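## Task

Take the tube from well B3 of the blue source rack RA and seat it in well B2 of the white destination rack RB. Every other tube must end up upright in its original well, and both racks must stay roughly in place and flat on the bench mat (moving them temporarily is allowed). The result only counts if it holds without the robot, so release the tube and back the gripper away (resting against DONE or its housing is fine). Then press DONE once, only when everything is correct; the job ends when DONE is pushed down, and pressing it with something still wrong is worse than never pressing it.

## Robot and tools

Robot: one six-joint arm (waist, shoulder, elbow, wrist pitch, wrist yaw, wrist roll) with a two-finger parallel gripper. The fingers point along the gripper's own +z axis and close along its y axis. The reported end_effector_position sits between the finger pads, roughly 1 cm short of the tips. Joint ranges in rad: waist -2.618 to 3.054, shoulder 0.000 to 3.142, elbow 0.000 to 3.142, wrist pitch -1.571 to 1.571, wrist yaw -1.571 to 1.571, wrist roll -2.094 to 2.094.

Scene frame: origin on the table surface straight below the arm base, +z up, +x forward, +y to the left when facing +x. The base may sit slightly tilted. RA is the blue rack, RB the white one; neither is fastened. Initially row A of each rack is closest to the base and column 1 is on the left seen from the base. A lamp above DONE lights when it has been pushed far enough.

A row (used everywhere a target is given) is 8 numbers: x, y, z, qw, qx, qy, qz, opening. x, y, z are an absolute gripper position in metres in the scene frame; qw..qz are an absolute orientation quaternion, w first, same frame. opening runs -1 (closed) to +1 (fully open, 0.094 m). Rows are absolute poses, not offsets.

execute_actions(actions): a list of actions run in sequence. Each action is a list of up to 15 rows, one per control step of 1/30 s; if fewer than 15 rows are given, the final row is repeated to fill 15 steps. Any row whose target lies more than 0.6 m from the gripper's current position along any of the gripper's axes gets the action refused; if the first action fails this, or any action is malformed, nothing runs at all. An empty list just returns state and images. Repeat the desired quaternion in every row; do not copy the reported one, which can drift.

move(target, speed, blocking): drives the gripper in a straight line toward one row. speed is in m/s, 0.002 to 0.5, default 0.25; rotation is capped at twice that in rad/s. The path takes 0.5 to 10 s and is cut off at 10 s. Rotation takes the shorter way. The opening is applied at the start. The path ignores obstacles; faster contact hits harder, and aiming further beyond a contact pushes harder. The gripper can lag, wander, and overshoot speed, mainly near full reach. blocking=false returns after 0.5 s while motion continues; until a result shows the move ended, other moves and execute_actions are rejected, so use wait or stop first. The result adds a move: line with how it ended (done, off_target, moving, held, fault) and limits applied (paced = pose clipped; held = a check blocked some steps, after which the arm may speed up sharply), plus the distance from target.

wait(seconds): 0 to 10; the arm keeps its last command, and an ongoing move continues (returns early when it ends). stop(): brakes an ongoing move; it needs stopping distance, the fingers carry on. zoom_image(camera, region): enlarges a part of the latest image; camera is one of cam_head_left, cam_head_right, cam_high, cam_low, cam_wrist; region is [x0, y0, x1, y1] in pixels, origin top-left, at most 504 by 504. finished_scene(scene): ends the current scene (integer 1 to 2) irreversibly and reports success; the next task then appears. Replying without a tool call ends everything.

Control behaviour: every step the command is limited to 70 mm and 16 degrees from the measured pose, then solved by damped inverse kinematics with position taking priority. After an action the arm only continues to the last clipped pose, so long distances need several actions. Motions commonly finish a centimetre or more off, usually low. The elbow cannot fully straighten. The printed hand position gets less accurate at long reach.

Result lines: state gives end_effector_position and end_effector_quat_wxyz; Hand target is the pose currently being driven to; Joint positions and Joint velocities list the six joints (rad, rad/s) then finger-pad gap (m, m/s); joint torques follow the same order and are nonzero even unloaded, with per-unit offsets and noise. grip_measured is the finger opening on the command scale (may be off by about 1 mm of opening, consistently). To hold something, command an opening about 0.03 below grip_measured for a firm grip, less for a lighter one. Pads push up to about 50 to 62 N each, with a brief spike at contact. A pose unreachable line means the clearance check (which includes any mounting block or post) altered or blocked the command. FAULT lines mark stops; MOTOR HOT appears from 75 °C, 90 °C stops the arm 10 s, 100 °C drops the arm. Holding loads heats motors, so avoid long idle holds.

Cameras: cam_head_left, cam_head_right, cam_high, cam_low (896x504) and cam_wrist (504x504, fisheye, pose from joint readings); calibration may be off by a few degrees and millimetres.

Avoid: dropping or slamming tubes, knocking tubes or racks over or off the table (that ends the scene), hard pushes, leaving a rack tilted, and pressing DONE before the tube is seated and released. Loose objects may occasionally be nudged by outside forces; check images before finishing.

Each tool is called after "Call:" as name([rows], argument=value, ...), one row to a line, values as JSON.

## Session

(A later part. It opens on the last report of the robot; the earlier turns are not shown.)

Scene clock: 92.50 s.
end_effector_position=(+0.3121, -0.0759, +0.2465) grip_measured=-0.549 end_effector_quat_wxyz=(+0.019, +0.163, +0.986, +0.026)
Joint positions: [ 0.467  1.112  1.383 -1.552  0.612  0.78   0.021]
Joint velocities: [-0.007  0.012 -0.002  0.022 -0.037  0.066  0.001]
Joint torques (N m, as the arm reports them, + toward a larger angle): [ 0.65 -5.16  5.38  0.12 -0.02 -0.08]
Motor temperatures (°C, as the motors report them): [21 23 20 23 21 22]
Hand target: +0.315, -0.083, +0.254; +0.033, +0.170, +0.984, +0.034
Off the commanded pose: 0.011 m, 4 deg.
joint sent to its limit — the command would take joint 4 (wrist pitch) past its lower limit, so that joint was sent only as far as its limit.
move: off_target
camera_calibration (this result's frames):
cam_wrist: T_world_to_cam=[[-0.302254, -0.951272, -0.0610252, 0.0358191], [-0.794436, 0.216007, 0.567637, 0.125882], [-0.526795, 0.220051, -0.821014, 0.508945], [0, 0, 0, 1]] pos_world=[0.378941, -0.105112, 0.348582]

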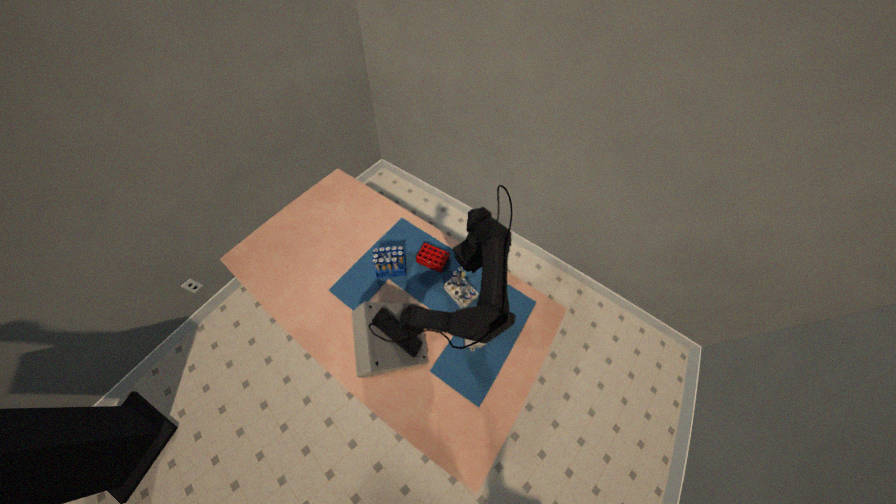

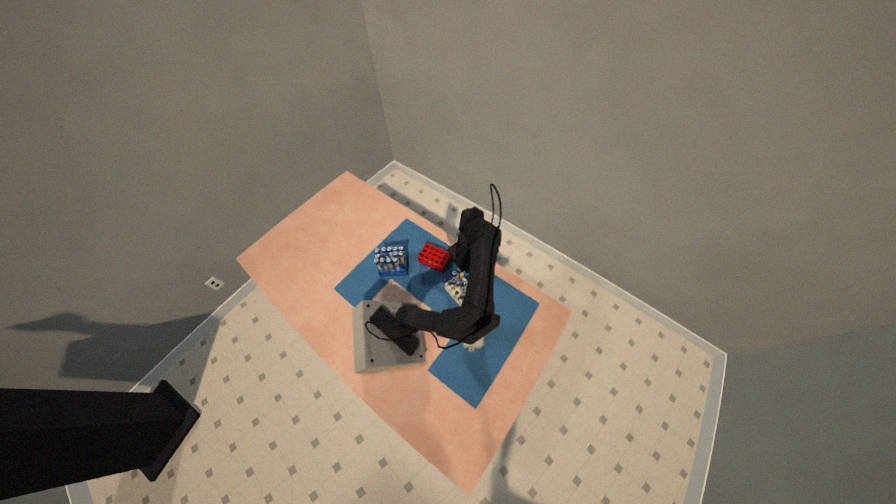

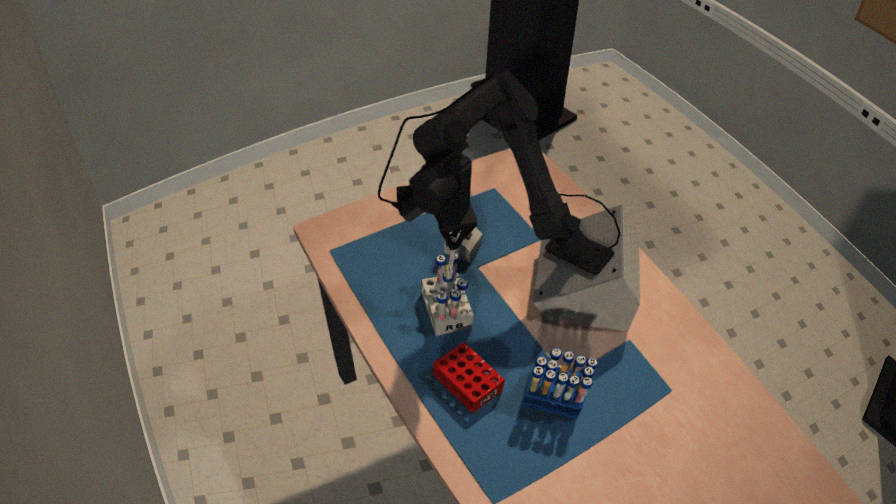

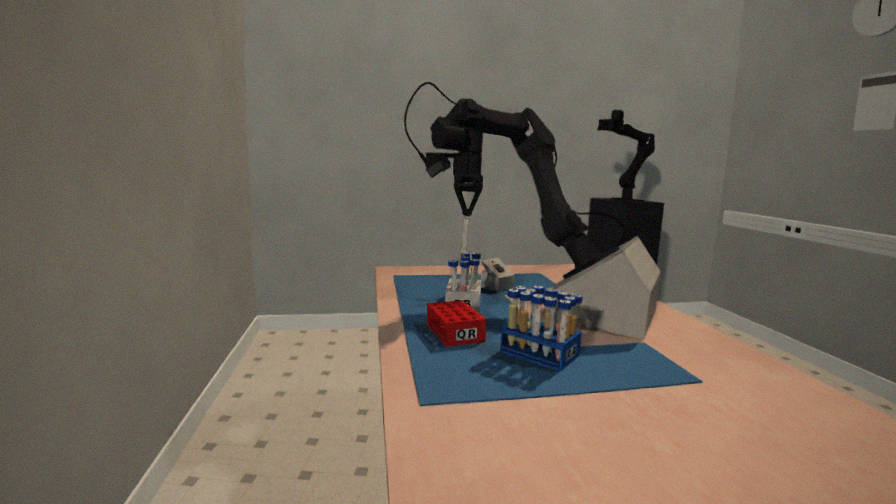

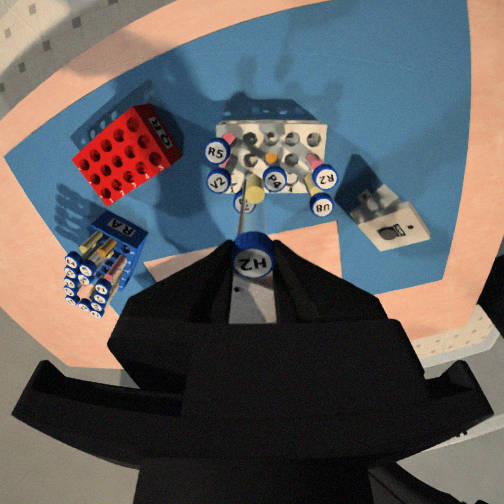

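Call:
move(target=[0.319,-0.068,0.195,0,-0.17,-0.985,0,-0.6], speed=0.04)

Call:
zoom_image(camera="cam_wrist", region=[130,100,390,280])

Scene clock: 98.13 s.
end_effector_position=(+0.3158, -0.0698, +0.1976) grip_measured=-0.549 end_effector_quat_wxyz=(-0.002, +0.171, +0.985, -0.001)
Joint positions: [ 0.33   1.148  1.234 -1.356  0.595  0.682  0.021]
Joint velocities: [ 0.002 -0.012 -0.017  0.037 -0.066  0.022  0.001]
Joint torques (N m, as the arm reports them, + toward a larger angle): [ 1.13 -3.52  4.02  0.18  0.04 -0.08]
Motor temperatures (°C, as the motors report them): [21 23 20 23 21 22]
Hand target: +0.319, -0.069, +0.195; +0.001, +0.169, +0.986, -0.002
Off the commanded pose: 0.005 m, 0 deg.
move: done
camera_calibration (this result's frames):
cam_wrist: T_world_to_cam=[[-0.319543, -0.947571, -0.00134736, 0.0336766], [-0.760598, 0.255642, 0.596773, 0.141573], [-0.565141, 0.191719, -0.802409, 0.475834], [0, 0, 0, 1]] pos_world=[0.387354, -0.0955078, 0.297372]

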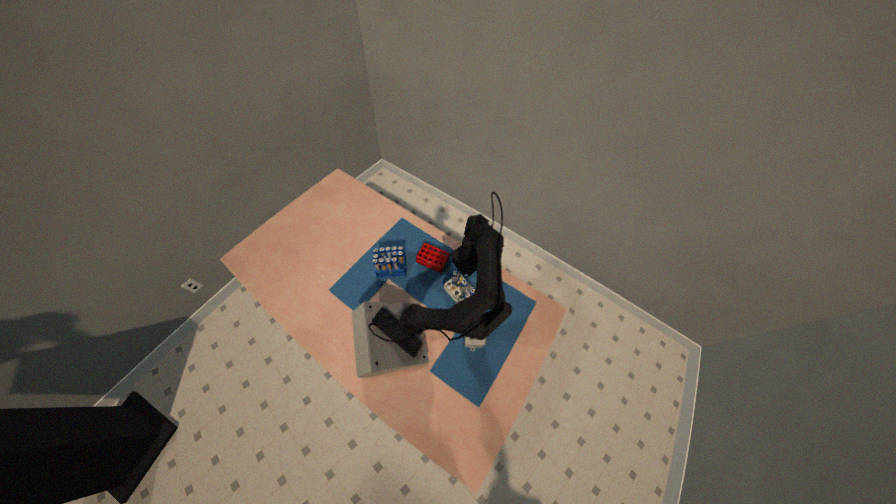

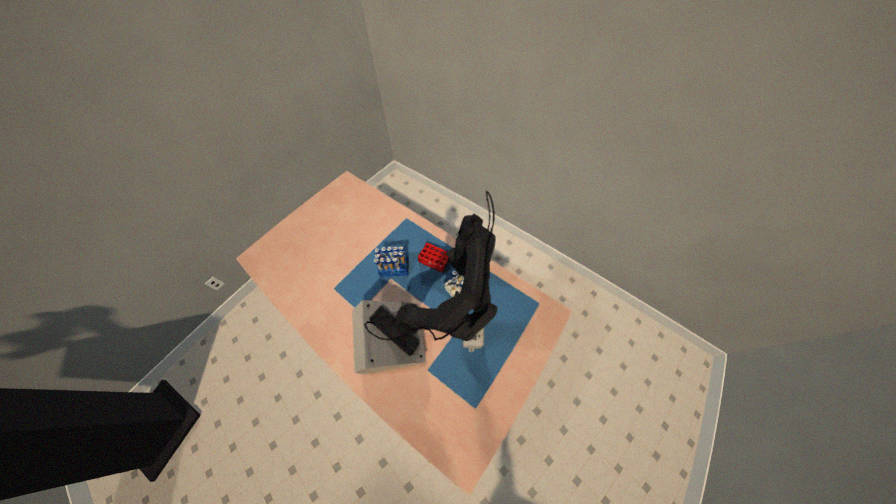

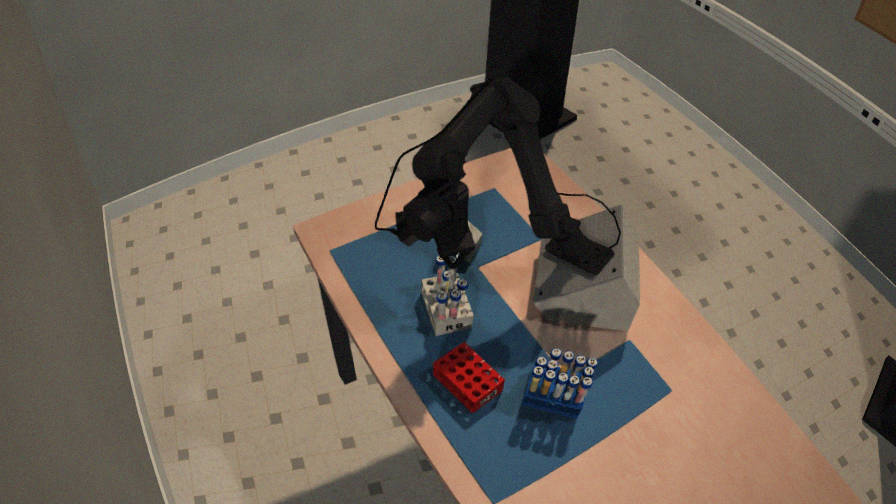

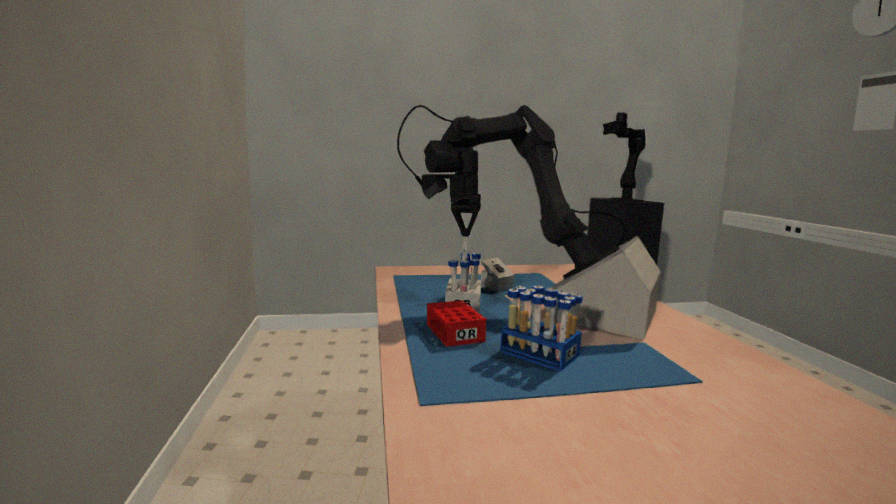

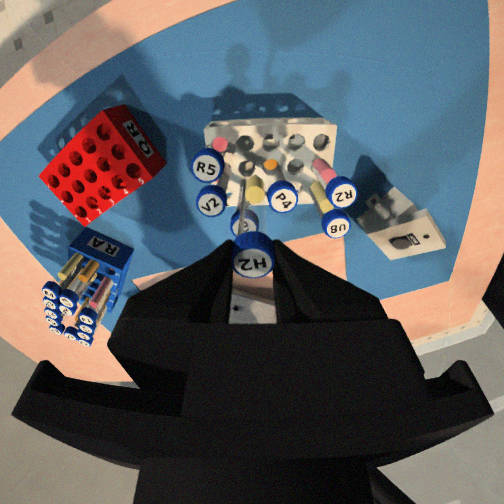

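Region (130, 100, 390, 280) of cam_wrist's 504x504 image, scaled by 1.938, with more detail than that image has; it fills the top 349 rows of this view, and the rest is white.

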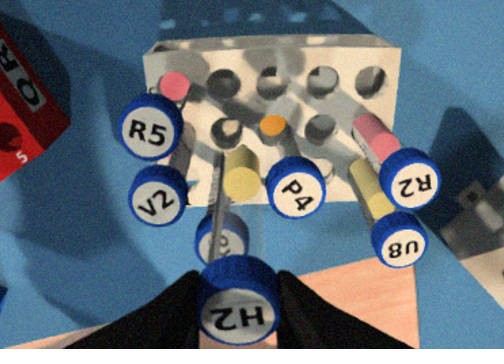

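Call:
move(target=[0.322,-0.060,0.185,0,-0.17,-0.985,0,-0.6], speed=0.03)

Call:
zoom_image(camera="cam_wrist", region=[130,100,390,280])

Scene clock: 102.67 s.
end_effector_position=(+0.3189, -0.0611, +0.1876) grip_measured=-0.549 end_effector_quat_wxyz=(-0.003, +0.171, +0.985, +0.000)
Joint positions: [ 0.33   1.171  1.207 -1.305  0.594  0.681  0.021]
Joint velocities: [ 0.002 -0.012 -0.002 -0.007 -0.007 -0.037  0.   ]
Joint torques (N m, as the arm reports them, + toward a larger angle): [ 1.03 -3.87  4.18  0.19  0.   -0.09]
Motor temperatures (°C, as the motors report them): [21 23 20 23 21 22]
Hand target: +0.322, -0.060, +0.185; +0.000, +0.170, +0.985, -0.000
Off the commanded pose: 0.004 m, 0 deg.
move: done
camera_calibration (this result's frames):
cam_wrist: T_world_to_cam=[[-0.318468, -0.947929, -0.00285635, 0.0427897], [-0.760509, 0.253701, 0.597714, 0.14741], [-0.565866, 0.192525, -0.801704, 0.468094], [0, 0, 0, 1]] pos_world=[0.390612, -0.0869565, 0.287286]

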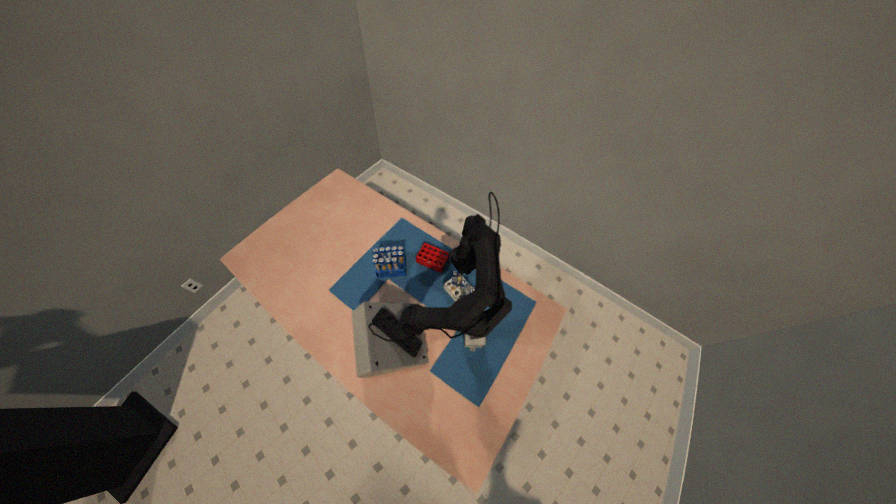

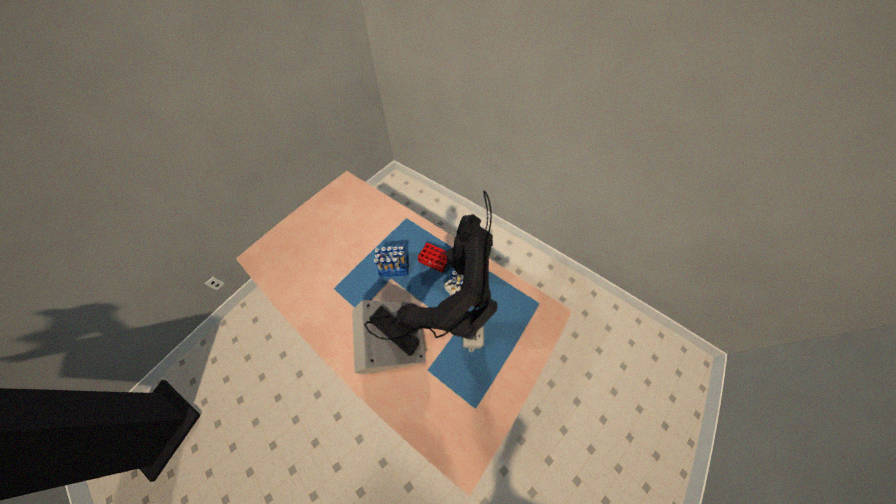

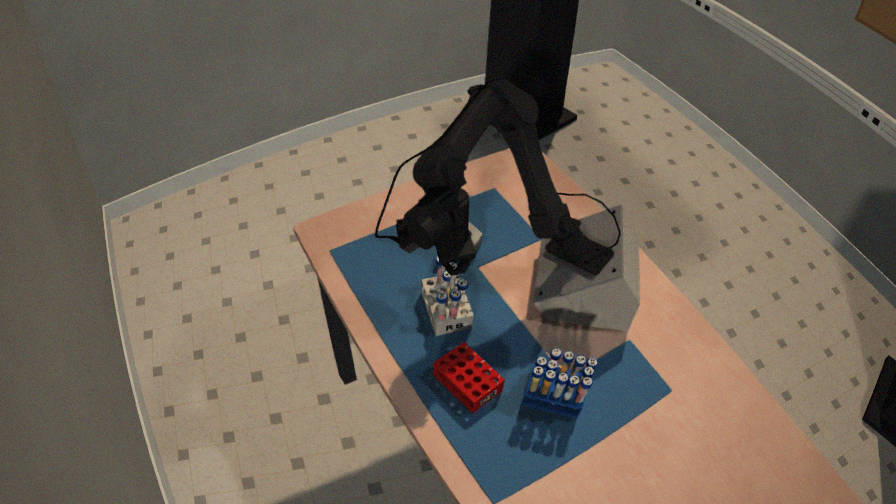

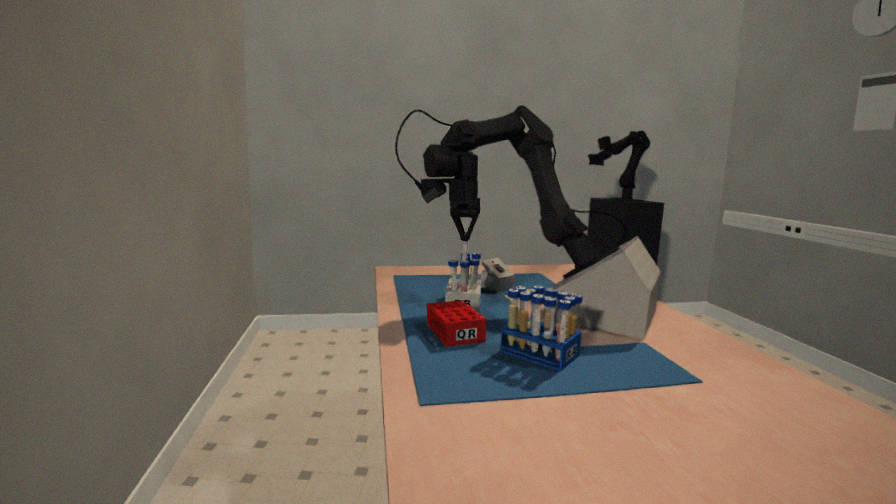

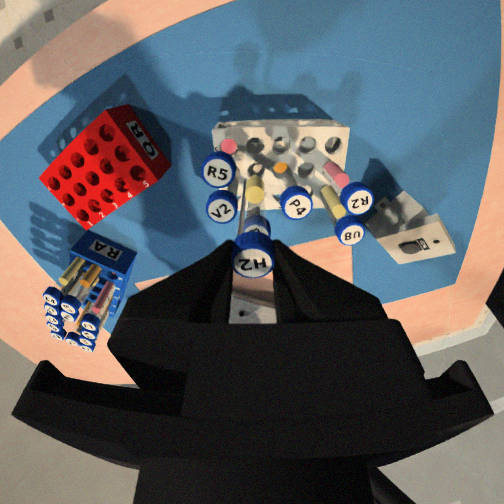

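Region (130, 100, 390, 280) of cam_wrist's 504x504 image, scaled by 1.938, with more detail than that image has; it fills the top 349 rows of this view, and the rest is white.

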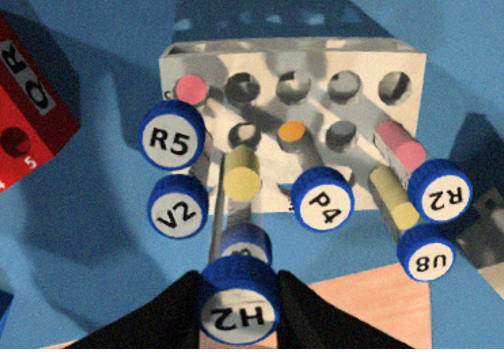

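Near aligned; nudge right 2 mm and down.

Call:
move(target=[0.321,-0.062,0.165,0,-0.17,-0.985,0,-0.6], speed=0.02)

Call:
zoom_image(camera="cam_wrist", region=[130,100,390,280])

Scene clock: 108.07 s.
end_effector_position=(+0.3176, -0.0625, +0.1656) grip_measured=-0.549 end_effector_quat_wxyz=(-0.007, +0.169, +0.986, -0.004)
Joint positions: [ 0.263  1.171  1.135 -1.205  0.576  0.608  0.021]
Joint velocities: [-0.007  0.012 -0.022 -0.007 -0.022 -0.081  0.   ]
Joint torques (N m, as the arm reports them, + toward a larger angle): [ 1.22 -5.14  3.92  0.13  0.01 -0.12]
Motor temperatures (°C, as the motors report them): [21 23 20 23 21 22]
Hand target: +0.321, -0.063, +0.165; +0.000, +0.170, +0.985, -0.001
Off the commanded pose: 0.004 m, 1 deg.
move: done
camera_calibration (this result's frames):
cam_wrist: T_world_to_cam=[[-0.314837, -0.949121, 0.00683284, 0.0381816], [-0.755258, 0.254877, 0.60384, 0.157257], [-0.574859, 0.18495, -0.797076, 0.451601], [0, 0, 0, 1]] pos_world=[0.390398, -0.087366, 0.264742]

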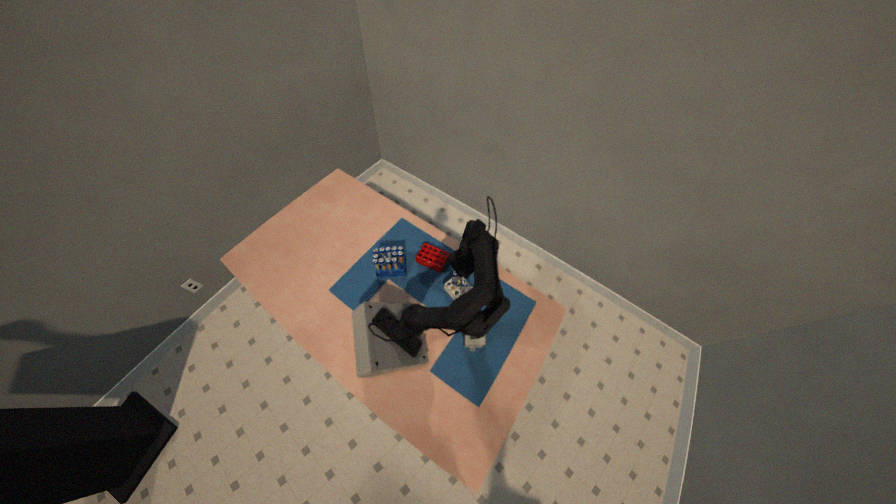

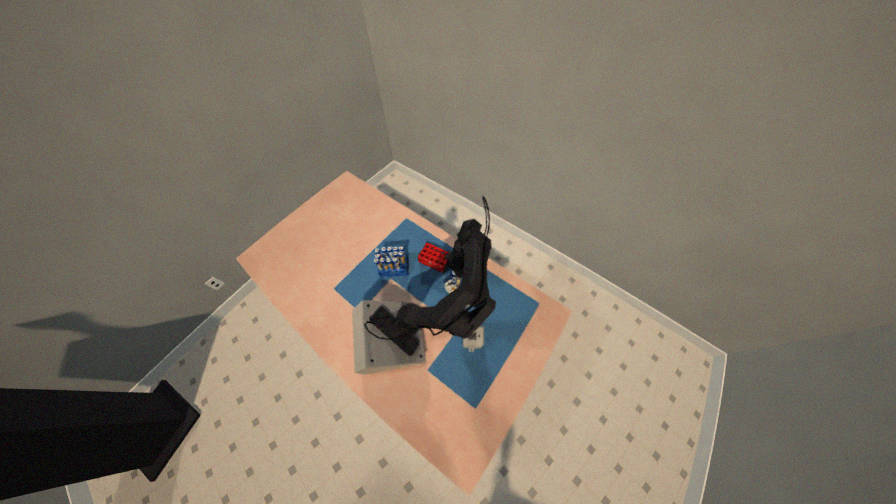

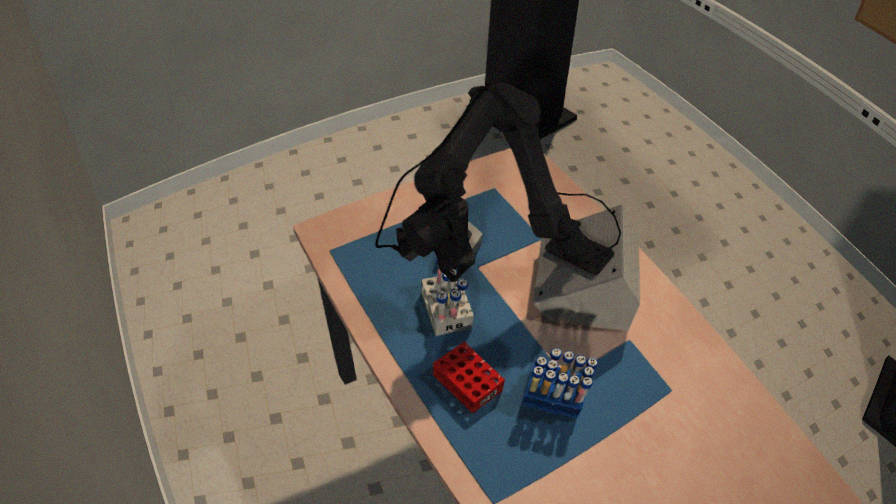

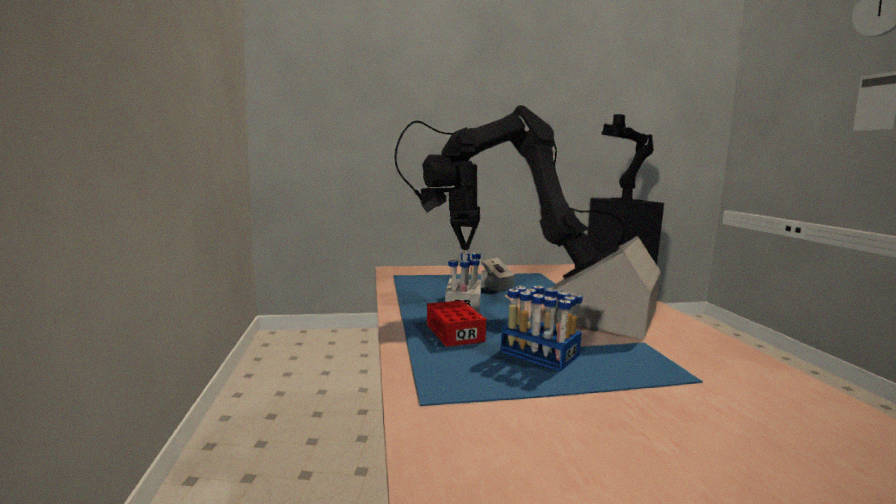

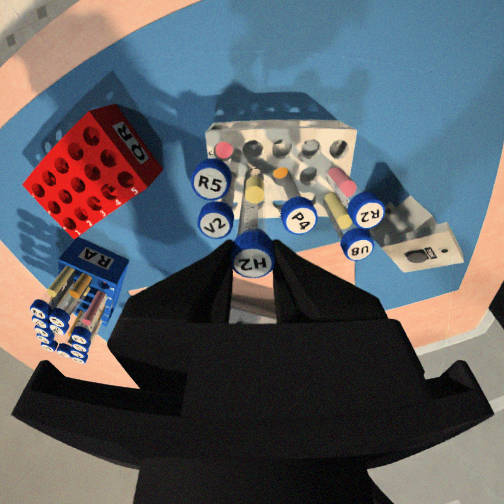

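Region (130, 100, 390, 280) of cam_wrist's 504x504 image, scaled by 1.938, with more detail than that image has; it fills the top 349 rows of this view, and the rest is white.

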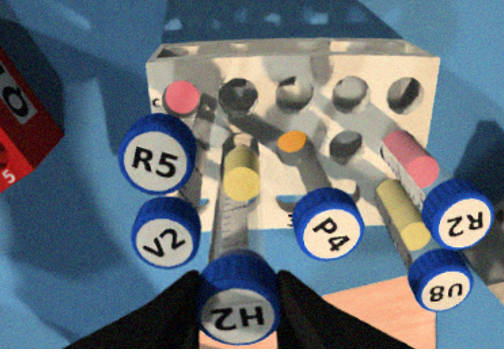

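Call:
move(target=[0.321,-0.062,0.127,0,-0.17,-0.985,0,-0.6], speed=0.02)

Scene clock: 112.57 s.
end_effector_position=(+0.3178, -0.0641, +0.1306) grip_measured=-0.549 end_effector_quat_wxyz=(-0.003, +0.172, +0.985, -0.002)
Joint positions: [ 0.158  1.171  1.017 -1.016  0.538  0.494  0.021]
Joint velocities: [ 0.012 -0.012  0.027 -0.007 -0.037  0.066  0.001]
Joint torques (N m, as the arm reports them, + toward a larger angle): [ 1.16 -4.38  4.08  0.24 -0.01 -0.12]
Motor temperatures (°C, as the motors report them): [21 23 20 23 21 22]
Hand target: +0.321, -0.063, +0.127; +0.000, +0.170, +0.985, -0.002
Off the commanded pose: 0.005 m, 0 deg.
move: done
camera_calibration (this result's frames):
cam_wrist: T_world_to_cam=[[-0.321218, -0.947003, 0.00190603, 0.039728], [-0.758905, 0.258619, 0.597644, 0.181229], [-0.566464, 0.190528, -0.801759, 0.422392], [0, 0, 0, 1]] pos_world=[0.389567, -0.089724, 0.23027]

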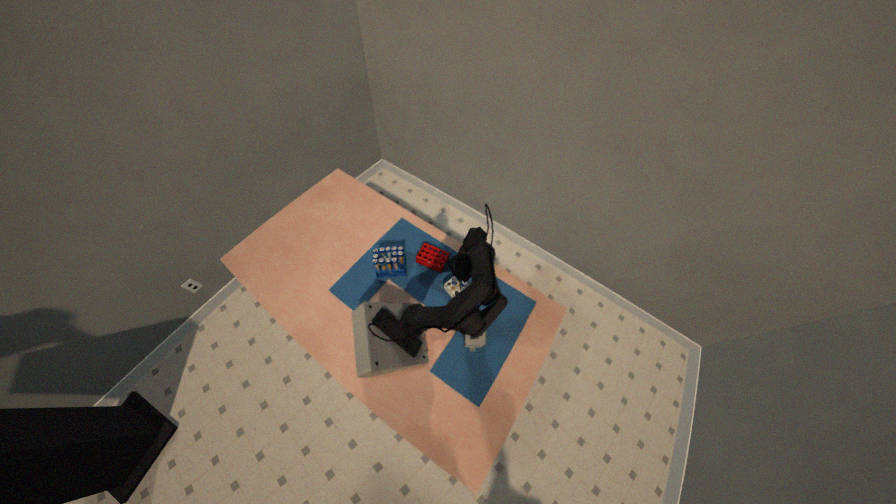

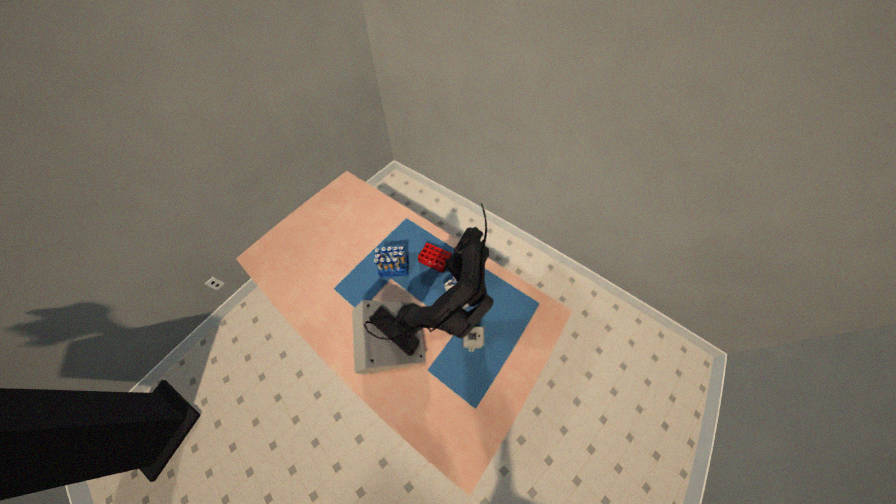

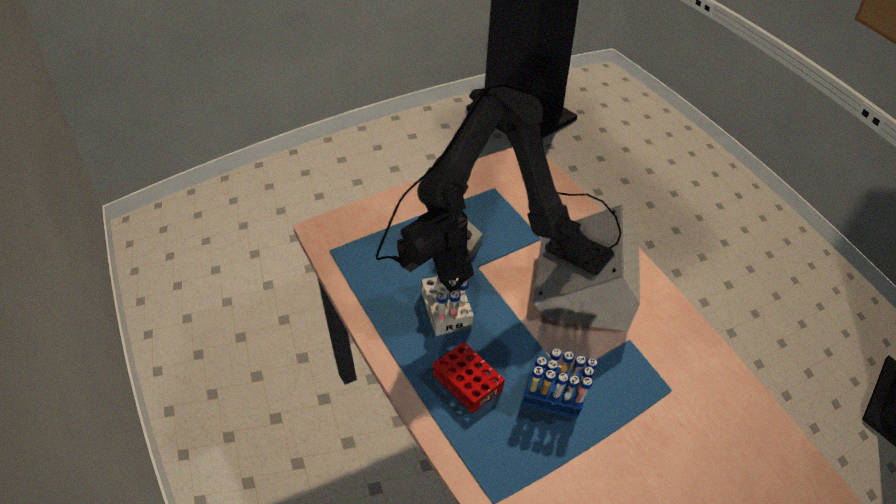

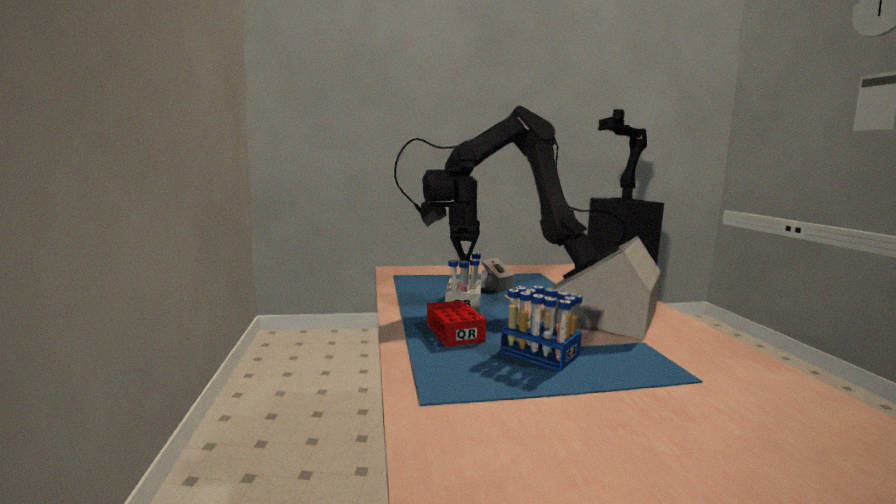

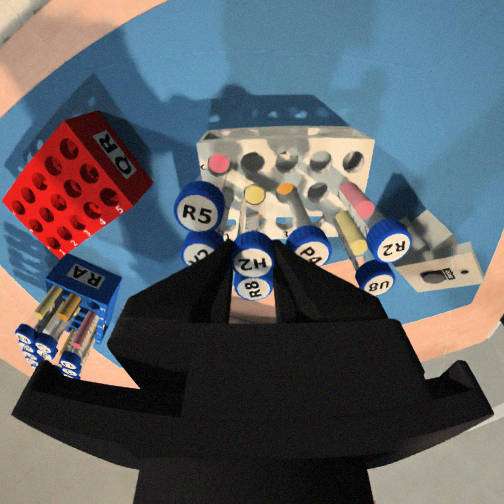

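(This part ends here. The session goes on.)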